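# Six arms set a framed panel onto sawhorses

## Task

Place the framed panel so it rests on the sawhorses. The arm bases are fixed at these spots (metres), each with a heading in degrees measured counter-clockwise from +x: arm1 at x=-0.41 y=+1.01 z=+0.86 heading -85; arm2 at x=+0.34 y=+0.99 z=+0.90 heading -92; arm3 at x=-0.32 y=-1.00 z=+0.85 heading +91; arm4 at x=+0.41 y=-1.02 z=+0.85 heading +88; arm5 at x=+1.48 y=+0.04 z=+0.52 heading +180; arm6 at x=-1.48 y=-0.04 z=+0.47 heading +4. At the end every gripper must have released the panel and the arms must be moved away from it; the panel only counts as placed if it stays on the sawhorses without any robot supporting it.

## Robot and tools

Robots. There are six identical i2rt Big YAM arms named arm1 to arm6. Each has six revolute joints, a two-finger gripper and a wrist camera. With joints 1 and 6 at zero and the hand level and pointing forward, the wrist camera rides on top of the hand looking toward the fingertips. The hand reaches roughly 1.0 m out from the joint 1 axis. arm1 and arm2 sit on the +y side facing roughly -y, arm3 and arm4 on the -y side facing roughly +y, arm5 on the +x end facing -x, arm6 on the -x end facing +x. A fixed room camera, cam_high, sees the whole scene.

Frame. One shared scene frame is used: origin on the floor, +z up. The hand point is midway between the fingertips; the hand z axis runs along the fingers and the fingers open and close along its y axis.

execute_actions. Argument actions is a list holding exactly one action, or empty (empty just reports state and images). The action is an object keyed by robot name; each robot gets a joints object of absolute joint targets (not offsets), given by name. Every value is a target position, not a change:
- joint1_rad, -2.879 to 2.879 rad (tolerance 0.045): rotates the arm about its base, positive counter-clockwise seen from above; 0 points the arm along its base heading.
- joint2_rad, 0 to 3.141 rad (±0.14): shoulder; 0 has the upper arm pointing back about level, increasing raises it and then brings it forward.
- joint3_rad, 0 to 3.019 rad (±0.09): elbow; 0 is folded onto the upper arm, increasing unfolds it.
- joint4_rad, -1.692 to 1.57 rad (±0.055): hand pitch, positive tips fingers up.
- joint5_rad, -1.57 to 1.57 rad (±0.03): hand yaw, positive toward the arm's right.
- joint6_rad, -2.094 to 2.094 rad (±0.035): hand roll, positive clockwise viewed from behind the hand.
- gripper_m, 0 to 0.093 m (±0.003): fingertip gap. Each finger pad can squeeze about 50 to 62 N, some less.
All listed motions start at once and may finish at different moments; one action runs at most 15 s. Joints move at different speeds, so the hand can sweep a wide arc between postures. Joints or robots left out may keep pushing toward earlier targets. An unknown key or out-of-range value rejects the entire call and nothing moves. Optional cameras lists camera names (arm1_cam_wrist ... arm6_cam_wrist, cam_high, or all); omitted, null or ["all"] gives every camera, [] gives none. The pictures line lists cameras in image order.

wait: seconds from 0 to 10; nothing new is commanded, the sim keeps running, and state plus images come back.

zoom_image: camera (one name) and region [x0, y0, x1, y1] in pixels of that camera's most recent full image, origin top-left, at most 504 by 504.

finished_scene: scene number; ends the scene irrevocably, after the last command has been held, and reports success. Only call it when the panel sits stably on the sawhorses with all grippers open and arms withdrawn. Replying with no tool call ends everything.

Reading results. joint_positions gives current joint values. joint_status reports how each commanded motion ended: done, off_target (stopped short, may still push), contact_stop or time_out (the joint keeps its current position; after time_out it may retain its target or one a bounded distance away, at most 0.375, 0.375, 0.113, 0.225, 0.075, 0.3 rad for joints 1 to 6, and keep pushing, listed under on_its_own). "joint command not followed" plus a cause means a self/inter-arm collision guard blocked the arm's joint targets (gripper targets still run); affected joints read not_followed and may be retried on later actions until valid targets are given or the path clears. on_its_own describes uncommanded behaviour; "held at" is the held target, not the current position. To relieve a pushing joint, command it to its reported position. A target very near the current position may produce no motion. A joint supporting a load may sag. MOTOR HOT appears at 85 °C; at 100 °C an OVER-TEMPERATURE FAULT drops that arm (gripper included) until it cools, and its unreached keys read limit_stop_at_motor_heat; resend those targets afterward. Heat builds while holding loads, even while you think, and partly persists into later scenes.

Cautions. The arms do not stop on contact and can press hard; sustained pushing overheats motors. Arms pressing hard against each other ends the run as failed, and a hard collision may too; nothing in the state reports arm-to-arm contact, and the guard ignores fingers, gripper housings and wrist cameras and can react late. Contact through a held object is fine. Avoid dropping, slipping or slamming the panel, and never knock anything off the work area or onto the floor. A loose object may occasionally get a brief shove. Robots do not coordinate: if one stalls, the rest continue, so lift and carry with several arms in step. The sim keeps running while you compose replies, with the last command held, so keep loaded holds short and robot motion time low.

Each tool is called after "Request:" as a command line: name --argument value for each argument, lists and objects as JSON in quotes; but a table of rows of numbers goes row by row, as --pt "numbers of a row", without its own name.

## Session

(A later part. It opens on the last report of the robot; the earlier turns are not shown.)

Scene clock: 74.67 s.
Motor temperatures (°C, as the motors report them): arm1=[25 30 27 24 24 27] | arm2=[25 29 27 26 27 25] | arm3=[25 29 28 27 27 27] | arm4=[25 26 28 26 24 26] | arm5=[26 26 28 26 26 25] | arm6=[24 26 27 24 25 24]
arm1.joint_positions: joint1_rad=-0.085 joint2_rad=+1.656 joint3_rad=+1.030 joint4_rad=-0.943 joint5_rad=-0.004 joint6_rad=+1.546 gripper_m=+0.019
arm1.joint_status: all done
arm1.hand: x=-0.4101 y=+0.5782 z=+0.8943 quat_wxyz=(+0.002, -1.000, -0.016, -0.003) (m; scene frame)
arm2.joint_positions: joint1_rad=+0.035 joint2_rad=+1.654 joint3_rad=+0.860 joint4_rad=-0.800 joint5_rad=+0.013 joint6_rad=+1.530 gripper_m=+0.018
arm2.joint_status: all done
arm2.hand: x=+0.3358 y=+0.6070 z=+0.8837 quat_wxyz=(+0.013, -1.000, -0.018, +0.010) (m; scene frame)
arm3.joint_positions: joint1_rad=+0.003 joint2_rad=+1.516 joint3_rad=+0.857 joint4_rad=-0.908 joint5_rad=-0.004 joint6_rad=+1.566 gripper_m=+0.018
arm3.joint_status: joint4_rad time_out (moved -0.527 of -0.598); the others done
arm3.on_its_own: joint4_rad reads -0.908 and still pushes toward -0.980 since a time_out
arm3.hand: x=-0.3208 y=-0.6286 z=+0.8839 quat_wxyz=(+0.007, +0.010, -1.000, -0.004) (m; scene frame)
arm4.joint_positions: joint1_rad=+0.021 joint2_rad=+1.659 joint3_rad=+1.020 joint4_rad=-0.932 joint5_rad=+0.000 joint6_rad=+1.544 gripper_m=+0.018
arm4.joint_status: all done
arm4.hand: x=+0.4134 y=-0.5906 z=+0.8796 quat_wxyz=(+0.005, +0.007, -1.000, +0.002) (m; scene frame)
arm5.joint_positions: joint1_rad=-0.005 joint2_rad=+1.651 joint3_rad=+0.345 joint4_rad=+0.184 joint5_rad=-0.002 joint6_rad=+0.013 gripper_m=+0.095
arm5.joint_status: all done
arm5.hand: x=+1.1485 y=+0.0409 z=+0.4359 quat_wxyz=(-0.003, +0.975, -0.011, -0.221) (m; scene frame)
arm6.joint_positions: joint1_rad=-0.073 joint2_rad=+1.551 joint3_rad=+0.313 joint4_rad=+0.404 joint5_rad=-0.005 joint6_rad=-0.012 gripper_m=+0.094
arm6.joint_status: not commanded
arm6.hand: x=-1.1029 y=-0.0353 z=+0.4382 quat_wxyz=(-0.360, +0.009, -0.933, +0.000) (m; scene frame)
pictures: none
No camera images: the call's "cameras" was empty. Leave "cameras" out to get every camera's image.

Request:
execute_actions --actions '[{"arm1":{"joints":{"joint2_rad":1.46,"joint3_rad":1.36,"joint4_rad":-1.38}},"arm2":{"joints":{"joint2_rad":1.34,"joint3_rad":1.18,"joint4_rad":-1.28}},"arm3":{"joints":{"joint2_rad":1.31,"joint3_rad":1.27,"joint4_rad":-1.41}},"arm4":{"joints":{"joint2_rad":1.47,"joint3_rad":1.41,"joint4_rad":-1.41}},"arm5":{"joints":{"joint2_rad":1.9,"joint3_rad":0.7,"joint4_rad":0.15}},"arm6":{"joints":{"joint2_rad":1.78,"joint3_rad":0.6,"joint4_rad":0.36}}}]' --cameras '["cam_high","arm5_cam_wrist","arm6_cam_wrist"]'

Scene clock: 85.50 s.
Motor temperatures (°C, as the motors report them): arm1=[25 30 30 24 24 27] | arm2=[25 29 31 26 27 25] | arm3=[25 29 32 27 27 27] | arm4=[25 26 31 26 24 26] | arm5=[26 26 29 26 26 25] | arm6=[24 27 27 24 25 24]
arm1.joint_positions: joint1_rad=-0.085 joint2_rad=+1.490 joint3_rad=+1.261 joint4_rad=-1.370 joint5_rad=-0.003 joint6_rad=+1.543 gripper_m=+0.019
arm1.joint_status: joint3_rad time_out (moved +0.231 of +0.330); the others done
arm1.on_its_own: joint3_rad reads +1.261 and still pushes toward +1.360 since a time_out
arm1.hand: x=-0.4105 y=+0.5847 z=+1.0433 quat_wxyz=(+0.017, -1.000, -0.017, -0.002) (m; scene frame)
arm2.joint_positions: joint1_rad=+0.032 joint2_rad=+1.403 joint3_rad=+1.042 joint4_rad=-1.245 joint5_rad=+0.015 joint6_rad=+1.524 gripper_m=+0.019
arm2.joint_status: joint3_rad time_out (moved +0.182 of +0.320); the others done
arm2.on_its_own: joint3_rad reads +1.042 and still pushes toward +1.155 since a time_out
arm2.hand: x=+0.3354 y=+0.6154 z=+1.0345 quat_wxyz=(+0.019, -1.000, -0.020, +0.010) (m; scene frame)
arm3.joint_positions: joint1_rad=+0.002 joint2_rad=+1.370 joint3_rad=+1.154 joint4_rad=-1.379 joint5_rad=+0.000 joint6_rad=+1.565 gripper_m=+0.018
arm3.joint_status: joint3_rad time_out (moved +0.297 of +0.413); the others done
arm3.on_its_own: joint3_rad reads +1.154 and still pushes toward +1.266 since a time_out
arm3.hand: x=-0.3181 y=-0.6212 z=+1.0389 quat_wxyz=(+0.005, +0.010, -1.000, +0.010) (m; scene frame)
arm4.joint_positions: joint1_rad=+0.021 joint2_rad=+1.514 joint3_rad=+1.303 joint4_rad=-1.387 joint5_rad=+0.004 joint6_rad=+1.539 gripper_m=+0.018
arm4.joint_status: joint3_rad time_out (moved +0.283 of +0.390); the others done
arm4.on_its_own: joint3_rad reads +1.303 and still pushes toward +1.410 since a time_out
arm4.hand: x=+0.4158 y=-0.5843 z=+1.0384 quat_wxyz=(+0.004, +0.010, -1.000, +0.015) (m; scene frame)
arm5.joint_positions: joint1_rad=-0.004 joint2_rad=+1.937 joint3_rad=+0.530 joint4_rad=+0.086 joint5_rad=+0.006 joint6_rad=+0.034 gripper_m=+0.095
arm5.joint_status: joint3_rad time_out (moved +0.185 of +0.355); joint4_rad time_out (moved -0.098 of -0.034); the others done
arm5.on_its_own: joint3_rad reads +0.530 and still pushes toward +0.643 since a time_out; joint4_rad reads +0.086 and still pushes toward +0.150 since a time_out
arm5.hand: x=+1.1313 y=+0.0429 z=+0.3682 quat_wxyz=(-0.006, +0.992, -0.023, -0.123) (m; scene frame)
arm6.joint_positions: joint1_rad=-0.072 joint2_rad=+1.812 joint3_rad=+0.453 joint4_rad=+0.321 joint5_rad=-0.009 joint6_rad=-0.031 gripper_m=+0.094
arm6.joint_status: joint3_rad time_out (moved +0.141 of +0.287); the others done
arm6.on_its_own: joint3_rad reads +0.453 and still pushes toward +0.566 since a time_out
arm6.hand: x=-1.0914 y=-0.0343 z=+0.3677 quat_wxyz=(-0.263, +0.019, -0.965, +0.000) (m; scene frame)
pictures: arm5_cam_wrist, arm6_cam_wrist, cam_high
Images, in order (width x height): arm5_cam_wrist 616x616, arm6_cam_wrist 616x616, cam_high 672x504.

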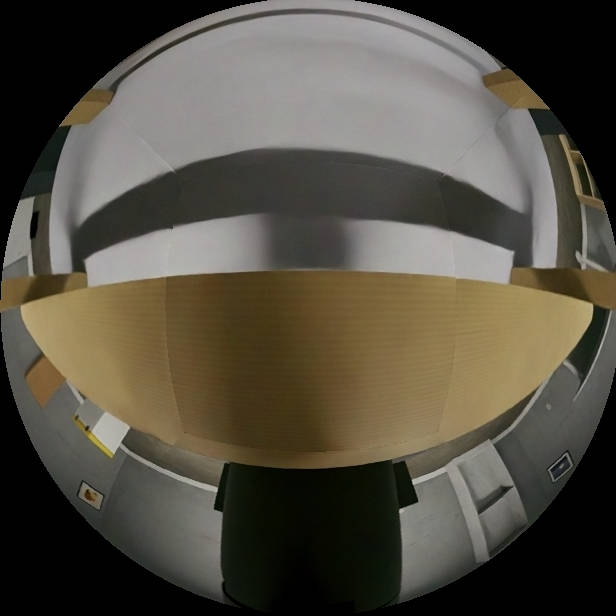

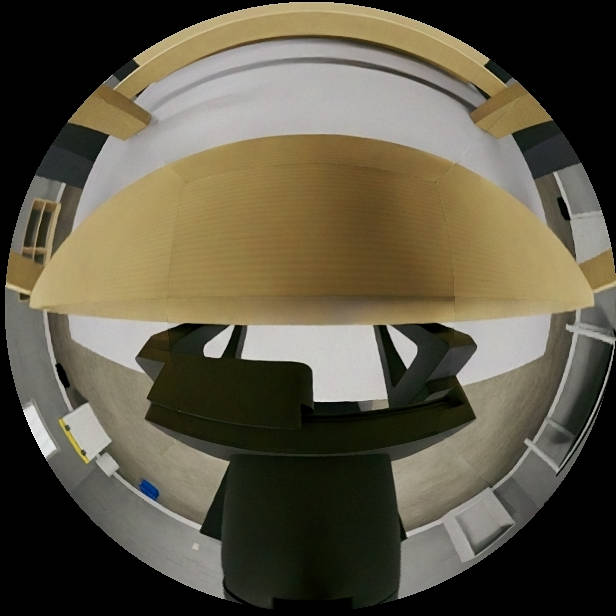

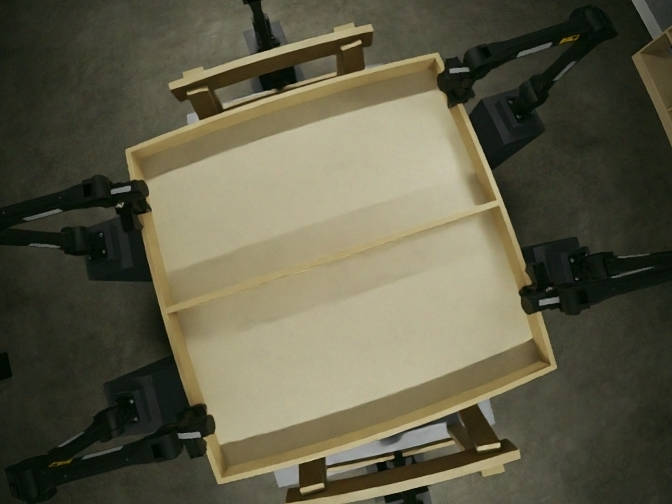

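Request:
execute_actions --actions '[{"arm5":{"joints":{"joint2_rad":1.95,"joint3_rad":1.1,"joint4_rad":0.0}},"arm6":{"joints":{"joint2_rad":1.85,"joint3_rad":1.0,"joint4_rad":0.15}}}]' --cameras '["cam_high","arm5_cam_wrist","arm6_cam_wrist"]'

Scene clock: 94.47 s.
Motor temperatures (°C, as the motors report them): arm1=[25 30 34 24 24 27] | arm2=[25 29 35 26 27 25] | arm3=[25 30 38 27 27 27] | arm4=[25 26 36 26 24 26] | arm5=[26 27 32 26 26 26] | arm6=[24 27 30 25 26 24]
arm1.joint_positions: joint1_rad=-0.085 joint2_rad=+1.490 joint3_rad=+1.261 joint4_rad=-1.370 joint5_rad=-0.003 joint6_rad=+1.543 gripper_m=+0.019
arm1.joint_status: not commanded
arm1.on_its_own: joint3_rad reads +1.261 and still pushes toward +1.360 since a time_out
arm1.hand: x=-0.4105 y=+0.5847 z=+1.0433 quat_wxyz=(+0.017, -1.000, -0.017, -0.002) (m; scene frame)
arm2.joint_positions: joint1_rad=+0.032 joint2_rad=+1.403 joint3_rad=+1.042 joint4_rad=-1.245 joint5_rad=+0.015 joint6_rad=+1.524 gripper_m=+0.019
arm2.joint_status: not commanded
arm2.on_its_own: joint3_rad reads +1.042 and still pushes toward +1.155 since a time_out
arm2.hand: x=+0.3354 y=+0.6154 z=+1.0345 quat_wxyz=(+0.019, -1.000, -0.020, +0.010) (m; scene frame)
arm3.joint_positions: joint1_rad=+0.002 joint2_rad=+1.370 joint3_rad=+1.154 joint4_rad=-1.379 joint5_rad=+0.000 joint6_rad=+1.565 gripper_m=+0.018
arm3.joint_status: not commanded
arm3.on_its_own: joint3_rad reads +1.154 and still pushes toward +1.266 since a time_out
arm3.hand: x=-0.3181 y=-0.6212 z=+1.0389 quat_wxyz=(+0.005, +0.010, -1.000, +0.010) (m; scene frame)
arm4.joint_positions: joint1_rad=+0.021 joint2_rad=+1.514 joint3_rad=+1.303 joint4_rad=-1.387 joint5_rad=+0.004 joint6_rad=+1.539 gripper_m=+0.018
arm4.joint_status: not commanded
arm4.on_its_own: joint3_rad reads +1.303 and still pushes toward +1.410 since a time_out
arm4.hand: x=+0.4158 y=-0.5843 z=+1.0384 quat_wxyz=(+0.004, +0.010, -1.000, +0.015) (m; scene frame)
arm5.joint_positions: joint1_rad=-0.004 joint2_rad=+2.033 joint3_rad=+0.908 joint4_rad=-0.106 joint5_rad=+0.004 joint6_rad=-0.014 gripper_m=+0.095
arm5.joint_status: joint3_rad time_out (moved +0.378 of +0.570); joint4_rad time_out (moved -0.192 of -0.086); the others done
arm5.on_its_own: joint3_rad reads +0.908 and still pushes toward +1.021 since a time_out; joint4_rad reads -0.106 and still pushes toward +0.000 since a time_out
arm5.hand: x=+0.9770 y=+0.0443 z=+0.3859 quat_wxyz=(-0.009, +0.986, +0.002, -0.168) (m; scene frame)
arm6.joint_positions: joint1_rad=-0.072 joint2_rad=+1.921 joint3_rad=+0.855 joint4_rad=+0.078 joint5_rad=-0.003 joint6_rad=-0.026 gripper_m=+0.094
arm6.joint_status: joint3_rad time_out (moved +0.401 of +0.547); joint4_rad time_out (moved -0.243 of -0.171); the others done
arm6.on_its_own: joint3_rad reads +0.855 and still pushes toward +0.967 since a time_out; joint4_rad reads +0.078 and still pushes toward +0.150 since a time_out
arm6.hand: x=-0.9394 y=-0.0342 z=+0.3943 quat_wxyz=(-0.287, +0.016, -0.958, +0.002) (m; scene frame)
pictures: arm5_cam_wrist, arm6_cam_wrist, cam_high
Images, in order (width x height): arm5_cam_wrist 616x616, arm6_cam_wrist 616x616, cam_high 672x504.

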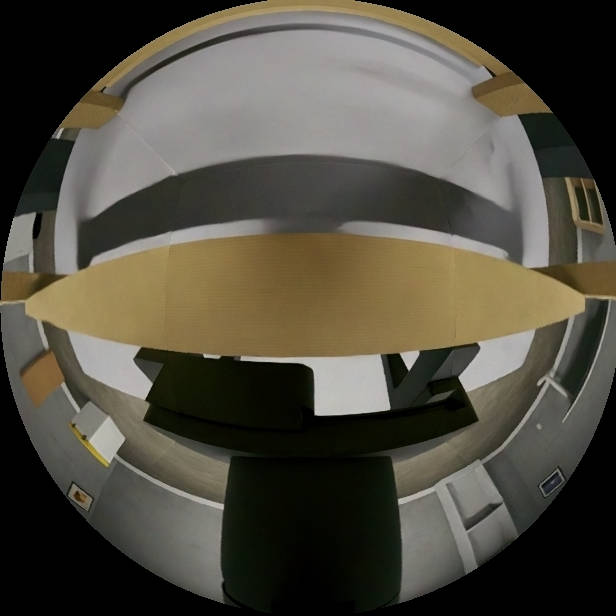

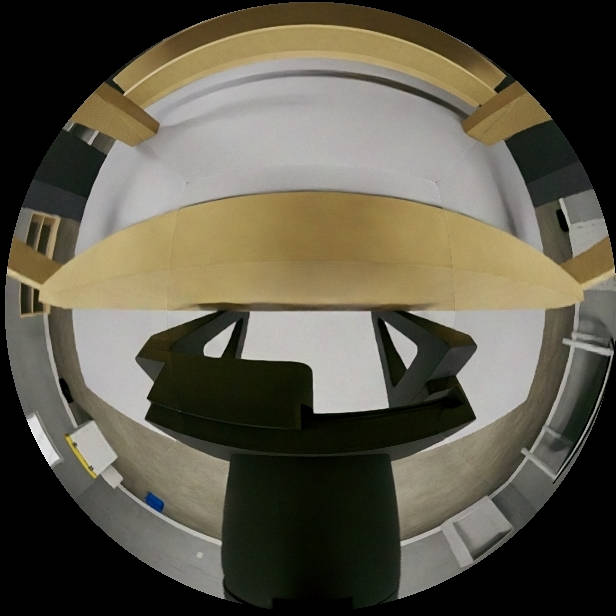

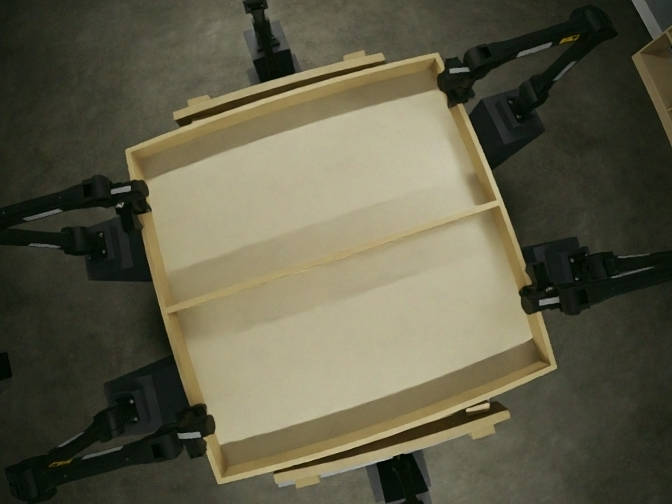

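Request:
execute_actions --actions '[{"arm5":{"joints":{"joint2_rad":2.16,"joint3_rad":1.42,"joint4_rad":-0.12}},"arm6":{"joints":{"joint2_rad":2.07,"joint3_rad":1.35,"joint4_rad":-0.05}}}]' --cameras '[]'

Scene clock: 100.90 s.
Motor temperatures (°C, as the motors report them): arm1=[25 30 37 24 24 27] | arm2=[25 29 37 26 27 25] | arm3=[25 30 40 27 27 27] | arm4=[25 26 38 26 25 26] | arm5=[26 27 35 26 26 26] | arm6=[24 28 32 25 25 24]
arm1.joint_positions: joint1_rad=-0.085 joint2_rad=+1.490 joint3_rad=+1.261 joint4_rad=-1.370 joint5_rad=-0.003 joint6_rad=+1.543 gripper_m=+0.019
arm1.joint_status: not commanded
arm1.on_its_own: joint3_rad reads +1.261 and still pushes toward +1.360 since a time_out
arm1.hand: x=-0.4105 y=+0.5847 z=+1.0433 quat_wxyz=(+0.017, -1.000, -0.017, -0.002) (m; scene frame)
arm2.joint_positions: joint1_rad=+0.032 joint2_rad=+1.403 joint3_rad=+1.042 joint4_rad=-1.245 joint5_rad=+0.015 joint6_rad=+1.524 gripper_m=+0.019
arm2.joint_status: not commanded
arm2.on_its_own: joint3_rad reads +1.042 and still pushes toward +1.155 since a time_out
arm2.hand: x=+0.3354 y=+0.6154 z=+1.0345 quat_wxyz=(+0.019, -1.000, -0.020, +0.010) (m; scene frame)
arm3.joint_positions: joint1_rad=+0.002 joint2_rad=+1.370 joint3_rad=+1.154 joint4_rad=-1.379 joint5_rad=+0.000 joint6_rad=+1.565 gripper_m=+0.018
arm3.joint_status: not commanded
arm3.on_its_own: joint3_rad reads +1.154 and still pushes toward +1.266 since a time_out
arm3.hand: x=-0.3181 y=-0.6212 z=+1.0389 quat_wxyz=(+0.005, +0.010, -1.000, +0.010) (m; scene frame)
arm4.joint_positions: joint1_rad=+0.021 joint2_rad=+1.514 joint3_rad=+1.303 joint4_rad=-1.387 joint5_rad=+0.004 joint6_rad=+1.539 gripper_m=+0.018
arm4.joint_status: not commanded
arm4.on_its_own: joint3_rad reads +1.303 and still pushes toward +1.410 since a time_out
arm4.hand: x=+0.4158 y=-0.5843 z=+1.0384 quat_wxyz=(+0.004, +0.010, -1.000, +0.015) (m; scene frame)
arm5.joint_positions: joint1_rad=-0.004 joint2_rad=+2.223 joint3_rad=+1.252 joint4_rad=-0.223 joint5_rad=-0.002 joint6_rad=-0.034 gripper_m=+0.095
arm5.joint_status: joint3_rad time_out (moved +0.343 of +0.512); joint4_rad time_out (moved -0.117 of -0.014); the others done
arm5.on_its_own: joint3_rad reads +1.252 and still pushes toward +1.364 since a time_out; joint4_rad reads -0.223 and still pushes toward -0.120 since a time_out
arm5.hand: x=+0.8641 y=+0.0446 z=+0.3687 quat_wxyz=(-0.007, +0.983, +0.012, -0.185) (m; scene frame)
arm6.joint_positions: joint1_rad=-0.072 joint2_rad=+2.124 joint3_rad=+1.210 joint4_rad=-0.115 joint5_rad=-0.002 joint6_rad=-0.023 gripper_m=+0.094
arm6.joint_status: joint3_rad time_out (moved +0.355 of +0.495); joint4_rad time_out (moved -0.194 of -0.128); the others done
arm6.on_its_own: joint3_rad reads +1.210 and still pushes toward +1.323 since a time_out; joint4_rad reads -0.115 and still pushes toward -0.050 since a time_out
arm6.hand: x=-0.8364 y=-0.0337 z=+0.3746 quat_wxyz=(-0.267, +0.014, -0.963, +0.002) (m; scene frame)
pictures: none
No camera images: the call's "cameras" was empty. Leave "cameras" out to get every camera's image.

Request:
execute_actions --actions '[{"arm5":{"joints":{"joint2_rad":2.38,"joint3_rad":1.95,"joint4_rad":-0.3}},"arm6":{"joints":{"joint2_rad":2.3,"joint3_rad":1.85,"joint4_rad":-0.25}}}]'

Scene clock: 105.97 s.
Motor temperatures (°C, as the motors report them): arm1=[25 30 38 24 24 27] | arm2=[25 29 39 26 27 25] | arm3=[25 30 42 27 27 27] | arm4=[25 26 40 26 25 26] | arm5=[26 28 37 27 26 26] | arm6=[24 29 34 25 25 24]
arm1.joint_positions: joint1_rad=-0.085 joint2_rad=+1.490 joint3_rad=+1.261 joint4_rad=-1.370 joint5_rad=-0.003 joint6_rad=+1.543 gripper_m=+0.019
arm1.joint_status: not commanded
arm1.on_its_own: joint3_rad reads +1.261 and still pushes toward +1.360 since a time_out
arm1.hand: x=-0.4105 y=+0.5847 z=+1.0433 quat_wxyz=(+0.017, -1.000, -0.017, -0.002) (m; scene frame)
arm2.joint_positions: joint1_rad=+0.032 joint2_rad=+1.403 joint3_rad=+1.042 joint4_rad=-1.245 joint5_rad=+0.015 joint6_rad=+1.524 gripper_m=+0.019
arm2.joint_status: not commanded
arm2.on_its_own: joint3_rad reads +1.042 and still pushes toward +1.155 since a time_out
arm2.hand: x=+0.3354 y=+0.6154 z=+1.0345 quat_wxyz=(+0.019, -1.000, -0.020, +0.010) (m; scene frame)
arm3.joint_positions: joint1_rad=+0.002 joint2_rad=+1.370 joint3_rad=+1.154 joint4_rad=-1.379 joint5_rad=+0.000 joint6_rad=+1.565 gripper_m=+0.018
arm3.joint_status: not commanded
arm3.on_its_own: joint3_rad reads +1.154 and still pushes toward +1.266 since a time_out
arm3.hand: x=-0.3181 y=-0.6212 z=+1.0389 quat_wxyz=(+0.005, +0.010, -1.000, +0.010) (m; scene frame)
arm4.joint_positions: joint1_rad=+0.021 joint2_rad=+1.514 joint3_rad=+1.303 joint4_rad=-1.387 joint5_rad=+0.004 joint6_rad=+1.539 gripper_m=+0.018
arm4.joint_status: not commanded
arm4.on_its_own: joint3_rad reads +1.303 and still pushes toward +1.410 since a time_out
arm4.hand: x=+0.4158 y=-0.5843 z=+1.0384 quat_wxyz=(+0.004, +0.010, -1.000, +0.015) (m; scene frame)
arm5.joint_positions: joint1_rad=-0.004 joint2_rad=+2.466 joint3_rad=+1.790 joint4_rad=-0.396 joint5_rad=-0.004 joint6_rad=-0.056 gripper_m=+0.095
arm5.joint_status: joint3_rad time_out (moved +0.539 of +0.698); joint4_rad time_out (moved -0.173 of -0.077); the others done
arm5.on_its_own: joint3_rad reads +1.790 and still pushes toward +1.903 since a time_out; joint4_rad reads -0.396 and still pushes toward -0.300 since a time_out
arm5.hand: x=+0.7000 y=+0.0462 z=+0.3812 quat_wxyz=(-0.011, +0.969, +0.023, -0.245) (m; scene frame)
arm6.joint_positions: joint1_rad=-0.072 joint2_rad=+2.364 joint3_rad=+1.712 joint4_rad=-0.311 joint5_rad=-0.002 joint6_rad=-0.021 gripper_m=+0.094
arm6.joint_status: joint3_rad time_out (moved +0.501 of +0.640); joint4_rad time_out (moved -0.196 of -0.135); the others done
arm6.on_its_own: joint3_rad reads +1.712 and still pushes toward +1.824 since a time_out; joint4_rad reads -0.311 and still pushes toward -0.250 since a time_out
arm6.hand: x=-0.6918 y=-0.0329 z=+0.3849 quat_wxyz=(-0.299, +0.013, -0.954, +0.002) (m; scene frame)
pictures: arm1_cam_wrist, arm2_cam_wrist, arm3_cam_wrist, arm4_cam_wrist, arm5_cam_wrist, arm6_cam_wrist, cam_high
Images, in order (width x height): arm1_cam_wrist 616x616, arm2_cam_wrist 616x616, arm3_cam_wrist 616x616, arm4_cam_wrist 616x616, arm5_cam_wrist 616x616, arm6_cam_wrist 616x616, cam_high 672x504.

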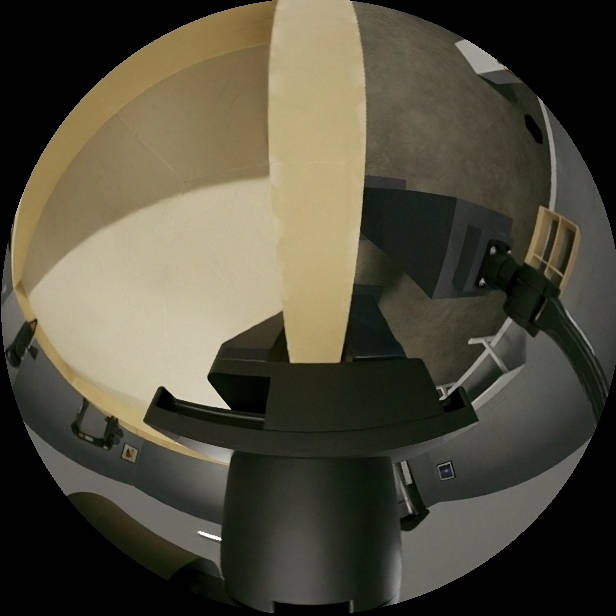

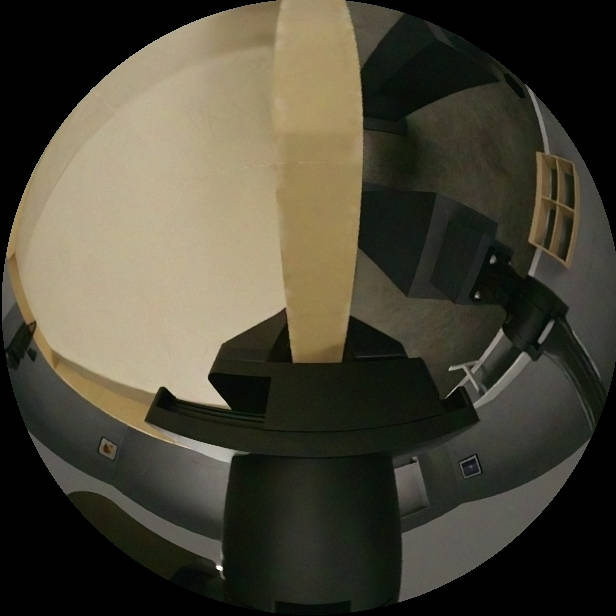

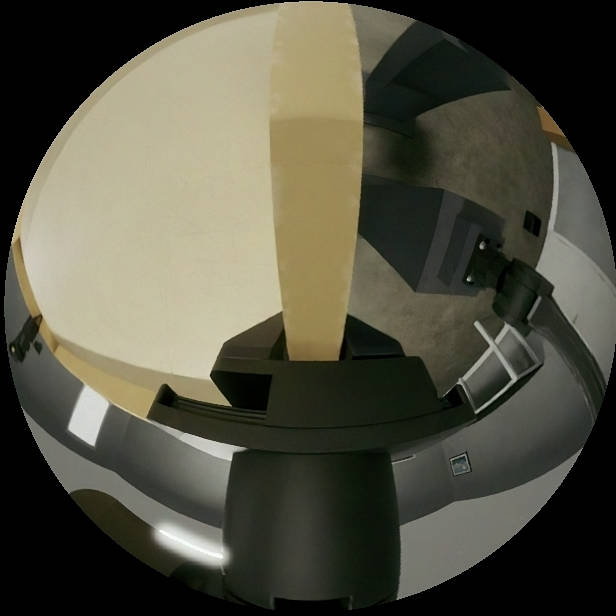

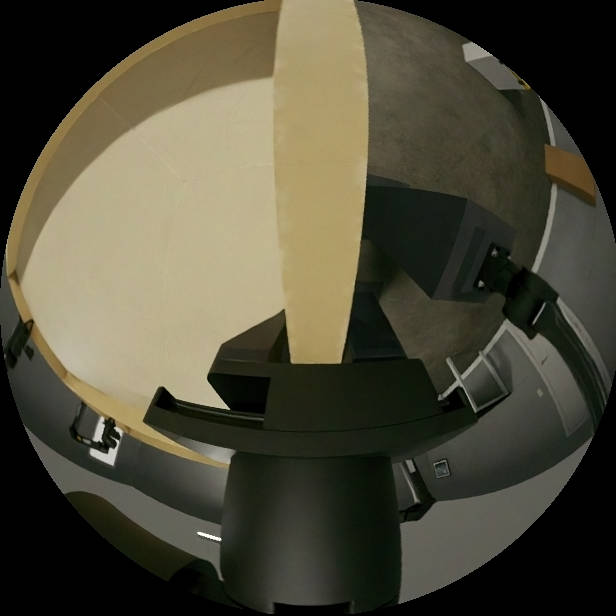

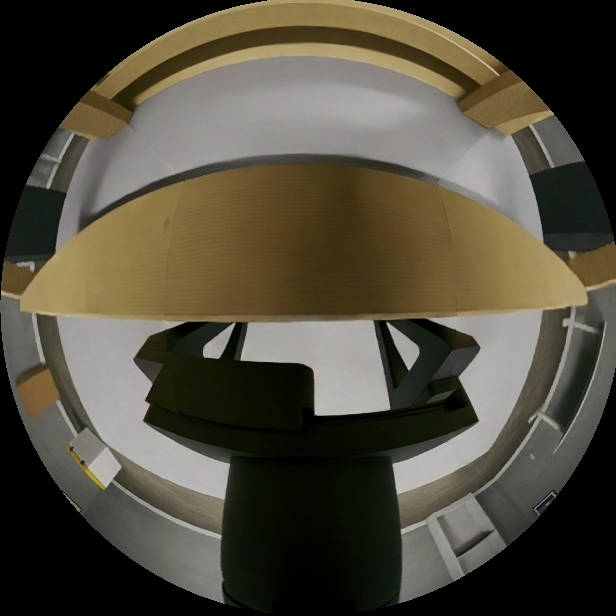

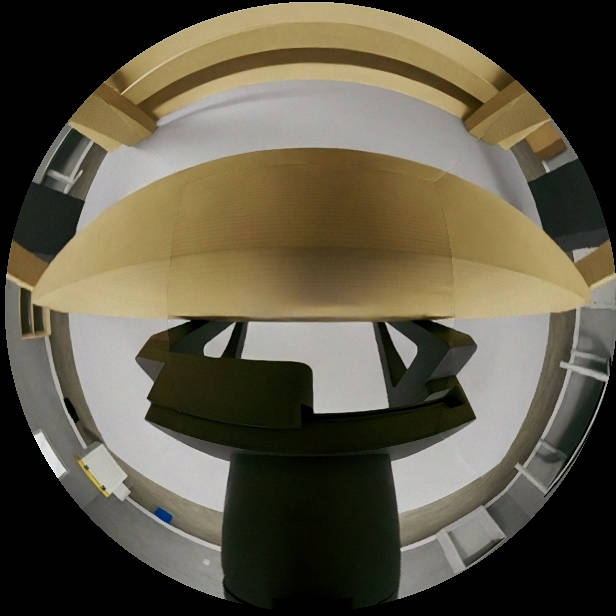

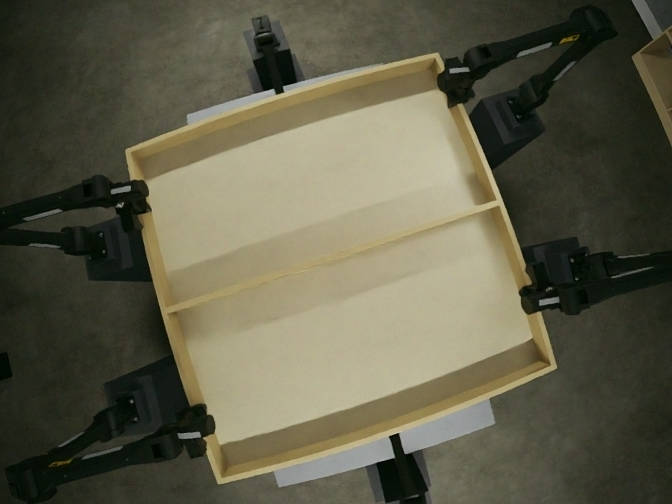

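Retract and lower.

Request:
execute_actions --actions '[{"arm1":{"joints":{"joint2_rad":1.53,"joint3_rad":1.17,"joint4_rad":-1.16}},"arm2":{"joints":{"joint2_rad":1.46,"joint3_rad":0.98,"joint4_rad":-1.04}},"arm3":{"joints":{"joint2_rad":1.39,"joint3_rad":1.03,"joint4_rad":-1.15}},"arm4":{"joints":{"joint2_rad":1.54,"joint3_rad":1.19,"joint4_rad":-1.17}},"arm5":{"joints":{"joint2_rad":2.18,"joint3_rad":1.25}},"arm6":{"joints":{"joint2_rad":2.08,"joint3_rad":1.2}}}]' --cameras '[]'

Request:
execute_actions --actions '[{"arm5":{"joints":{"joint2_rad":1.3,"joint3_rad":0.5,"joint4_rad":0.6}},"arm6":{"joints":{"joint2_rad":1.3,"joint3_rad":0.5,"joint4_rad":0.6}}}]' --cameras '["arm5_cam_wrist","arm6_cam_wrist"]'

Scene clock: 115.23 s.
Motor temperatures (°C, as the motors report them): arm1=[25 30 39 24 25 27] | arm2=[25 29 39 26 27 25] | arm3=[25 30 43 27 27 27] | arm4=[25 26 41 26 25 26] | arm5=[26 30 37 27 26 26] | arm6=[24 31 35 25 25 24]
arm1.joint_positions: joint1_rad=-0.085 joint2_rad=+1.515 joint3_rad=+1.158 joint4_rad=-1.220 joint5_rad=-0.004 joint6_rad=+1.541 gripper_m=+0.019
arm1.joint_status: joint4_rad time_out (moved +0.150 of +0.210); the others done
arm1.on_its_own: joint4_rad reads -1.220 and still pushes toward -1.160 since a time_out
arm1.hand: x=-0.4102 y=+0.5843 z=+0.9952 quat_wxyz=(+0.006, -1.000, -0.018, -0.003) (m; scene frame)
arm2.joint_positions: joint1_rad=+0.030 joint2_rad=+1.442 joint3_rad=+0.967 joint4_rad=-1.118 joint5_rad=+0.009 joint6_rad=+1.521 gripper_m=+0.018
arm2.joint_status: joint4_rad time_out (moved +0.127 of +0.205); the others done
arm2.on_its_own: joint4_rad reads -1.118 and still pushes toward -1.040 since a time_out
arm2.hand: x=+0.3355 y=+0.6149 z=+0.9940 quat_wxyz=(+0.012, -1.000, -0.021, +0.008) (m; scene frame)
arm3.joint_positions: joint1_rad=+0.002 joint2_rad=+1.382 joint3_rad=+1.039 joint4_rad=-1.219 joint5_rad=+0.001 joint6_rad=+1.565 gripper_m=+0.018
arm3.joint_status: joint4_rad time_out (moved +0.160 of +0.229); the others done
arm3.on_its_own: joint4_rad reads -1.219 and still pushes toward -1.150 since a time_out
arm3.hand: x=-0.3184 y=-0.6216 z=+0.9924 quat_wxyz=(+0.005, +0.010, -1.000, -0.007) (m; scene frame)
arm4.joint_positions: joint1_rad=+0.021 joint2_rad=+1.514 joint3_rad=+1.199 joint4_rad=-1.239 joint5_rad=+0.004 joint6_rad=+1.544 gripper_m=+0.018
arm4.joint_status: joint4_rad time_out (moved +0.147 of +0.217); the others done
arm4.on_its_own: joint4_rad reads -1.239 and still pushes toward -1.170 since a time_out
arm4.hand: x=+0.4155 y=-0.5842 z=+0.9997 quat_wxyz=(+0.003, +0.008, -1.000, -0.006) (m; scene frame)
arm5.joint_positions: joint1_rad=-0.004 joint2_rad=+2.199 joint3_rad=+1.229 joint4_rad=-0.302 joint5_rad=-0.003 joint6_rad=-0.016 gripper_m=+0.095
arm5.joint_status: all done
arm5.on_its_own: joint4_rad moved +0.094 to your old target -0.300
arm5.hand: x=+0.8878 y=+0.0443 z=+0.3696 quat_wxyz=(-0.005, +0.989, +0.003, -0.147) (m; scene frame)
arm6.joint_positions: joint1_rad=-0.072 joint2_rad=+2.101 joint3_rad=+1.178 joint4_rad=-0.253 joint5_rad=-0.002 joint6_rad=-0.015 gripper_m=+0.094
arm6.joint_status: all done
arm6.on_its_own: joint4_rad moved +0.058 to your old target -0.250
arm6.hand: x=-0.8781 y=-0.0340 z=+0.3619 quat_wxyz=(-0.196, +0.010, -0.981, +0.001) (m; scene frame)
pictures: none
No camera images: the call's "cameras" was empty. Leave "cameras" out to get every camera's image.

not run: a stop came earlier in this reply.

Seated.

Request:
execute_actions --actions '[{"arm1":{"joints":{"gripper_m":0.07,"joint4_rad":-1.22}},"arm2":{"joints":{"gripper_m":0.07,"joint4_rad":-1.11}},"arm3":{"joints":{"gripper_m":0.07,"joint4_rad":-1.22}},"arm4":{"joints":{"gripper_m":0.07,"joint4_rad":-1.24}},"arm5":{"joints":{"joint2_rad":1.3,"joint3_rad":0.5,"joint4_rad":0.3}},"arm6":{"joints":{"joint2_rad":1.3,"joint3_rad":0.5,"joint4_rad":0.3}}}]' --cameras '[]'

Request:
execute_actions --actions '[{"arm1":{"joints":{"joint2_rad":0.8}},"arm2":{"joints":{"joint2_rad":0.8}},"arm3":{"joints":{"joint2_rad":0.8}},"arm4":{"joints":{"joint2_rad":0.8}}}]' --cameras '["cam_high"]'

Request:
finished_scene --scene 1

Scene clock: 129.93 s.
Motor temperatures (°C, as the motors report them): arm1=[25 30 36 25 25 27] | arm2=[25 28 35 27 27 25] | arm3=[25 29 36 27 27 27] | arm4=[25 26 36 26 25 26] | arm5=[26 29 33 26 26 26] | arm6=[24 31 32 25 25 24]
arm1.joint_positions: joint1_rad=-0.085 joint2_rad=+1.515 joint3_rad=+1.158 joint4_rad=-1.218 joint5_rad=-0.003 joint6_rad=+1.558 gripper_m=+0.070
arm1.joint_status: all done
arm1.hand: x=-0.4105 y=+0.5838 z=+0.9953 quat_wxyz=(+0.005, -1.000, -0.010, -0.002) (m; scene frame)
arm2.joint_positions: joint1_rad=+0.030 joint2_rad=+1.442 joint3_rad=+0.967 joint4_rad=-1.115 joint5_rad=+0.002 joint6_rad=+1.553 gripper_m=+0.070
arm2.joint_status: all done
arm2.hand: x=+0.3368 y=+0.6142 z=+0.9939 quat_wxyz=(+0.011, -1.000, -0.005, +0.004) (m; scene frame)
arm3.joint_positions: joint1_rad=+0.002 joint2_rad=+1.381 joint3_rad=+1.039 joint4_rad=-1.214 joint5_rad=+0.001 joint6_rad=+1.565 gripper_m=+0.070
arm3.joint_status: all done
arm3.hand: x=-0.3185 y=-0.6203 z=+0.9928 quat_wxyz=(+0.005, +0.010, -1.000, -0.010) (m; scene frame)
arm4.joint_positions: joint1_rad=+0.021 joint2_rad=+1.514 joint3_rad=+1.199 joint4_rad=-1.238 joint5_rad=+0.003 joint6_rad=+1.559 gripper_m=+0.070
arm4.joint_status: all done
arm4.hand: x=+0.4152 y=-0.5838 z=+0.9997 quat_wxyz=(+0.004, +0.000, -1.000, -0.007) (m; scene frame)
arm5.joint_positions: joint1_rad=-0.004 joint2_rad=+1.310 joint3_rad=+0.497 joint4_rad=+0.282 joint5_rad=-0.003 joint6_rad=-0.015 gripper_m=+0.095
arm5.joint_status: all done
arm5.hand: x=+1.0102 y=+0.0405 z=+0.6348 quat_wxyz=(-0.009, +0.869, +0.004, -0.495) (m; scene frame)
arm6.joint_positions: joint1_rad=-0.072 joint2_rad=+1.311 joint3_rad=+0.497 joint4_rad=+0.279 joint5_rad=-0.002 joint6_rad=-0.015 gripper_m=+0.094
arm6.joint_status: all done
arm6.hand: x=-1.0109 y=-0.0344 z=+0.5818 quat_wxyz=(-0.495, +0.010, -0.869, +0.002) (m; scene frame)
pictures: none
No camera images: the call's "cameras" was empty. Leave "cameras" out to get every camera's image.

Scene clock: 131.47 s.
Motor temperatures (°C, as the motors report them): arm1=[25 30 36 25 25 27] | arm2=[25 28 35 27 27 25] | arm3=[25 29 36 27 27 27] | arm4=[25 26 36 26 25 26] | arm5=[26 29 33 26 26 26] | arm6=[24 31 32 25 25 24]
arm1.joint_positions: joint1_rad=-0.085 joint2_rad=+0.791 joint3_rad=+1.158 joint4_rad=-1.218 joint5_rad=-0.003 joint6_rad=+1.558 gripper_m=+0.070
arm1.joint_status: all done
arm1.hand: x=-0.4115 y=+0.6850 z=+1.2623 quat_wxyz=(-0.349, -0.937, -0.009, -0.001) (m; scene frame)
arm2.joint_positions: joint1_rad=+0.030 joint2_rad=+0.788 joint3_rad=+0.967 joint4_rad=-1.115 joint5_rad=+0.002 joint6_rad=+1.553 gripper_m=+0.070
arm2.joint_status: all done
arm2.hand: x=+0.3387 y=+0.6647 z=+1.2169 quat_wxyz=(-0.311, -0.950, -0.005, +0.008) (m; scene frame)
arm3.joint_positions: joint1_rad=+0.002 joint2_rad=+0.787 joint3_rad=+1.034 joint4_rad=-1.214 joint5_rad=+0.001 joint6_rad=+1.565 gripper_m=+0.070
arm3.joint_status: all done
arm3.hand: x=-0.3154 y=-0.6893 z=+1.1890 quat_wxyz=(+0.006, +0.007, -0.954, -0.300) (m; scene frame)
arm4.joint_positions: joint1_rad=+0.021 joint2_rad=+0.789 joint3_rad=+1.183 joint4_rad=-1.238 joint5_rad=+0.003 joint6_rad=+1.560 gripper_m=+0.070
arm4.joint_status: all done
arm4.hand: x=+0.4166 y=-0.6991 z=+1.2619 quat_wxyz=(+0.000, -0.003, -0.935, -0.354) (m; scene frame)
arm5.joint_positions: joint1_rad=-0.004 joint2_rad=+1.310 joint3_rad=+0.497 joint4_rad=+0.282 joint5_rad=-0.003 joint6_rad=-0.015 gripper_m=+0.095
arm5.joint_status: not commanded
arm5.hand: x=+1.0102 y=+0.0405 z=+0.6348 quat_wxyz=(-0.009, +0.869, +0.004, -0.495) (m; scene frame)
arm6.joint_positions: joint1_rad=-0.072 joint2_rad=+1.311 joint3_rad=+0.497 joint4_rad=+0.279 joint5_rad=-0.002 joint6_rad=-0.015 gripper_m=+0.094
arm6.joint_status: not commanded
arm6.hand: x=-1.0109 y=-0.0344 z=+0.5818 quat_wxyz=(-0.495, +0.010, -0.869, +0.002) (m; scene frame)
pictures: cam_high
Images, in order (width x height): cam_high 672x504.

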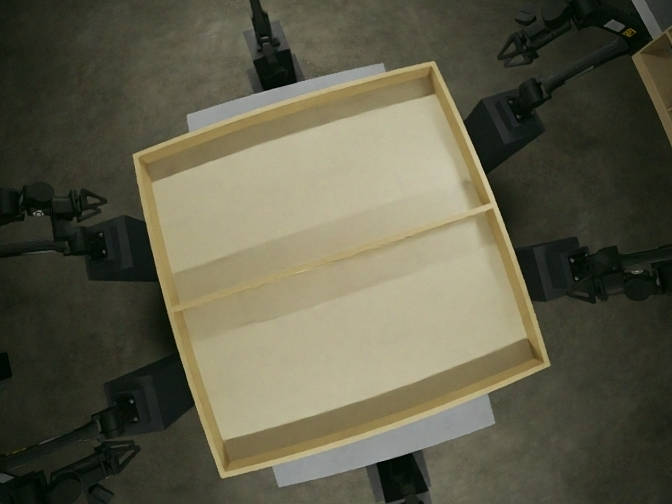

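The scene is finished: the task was done.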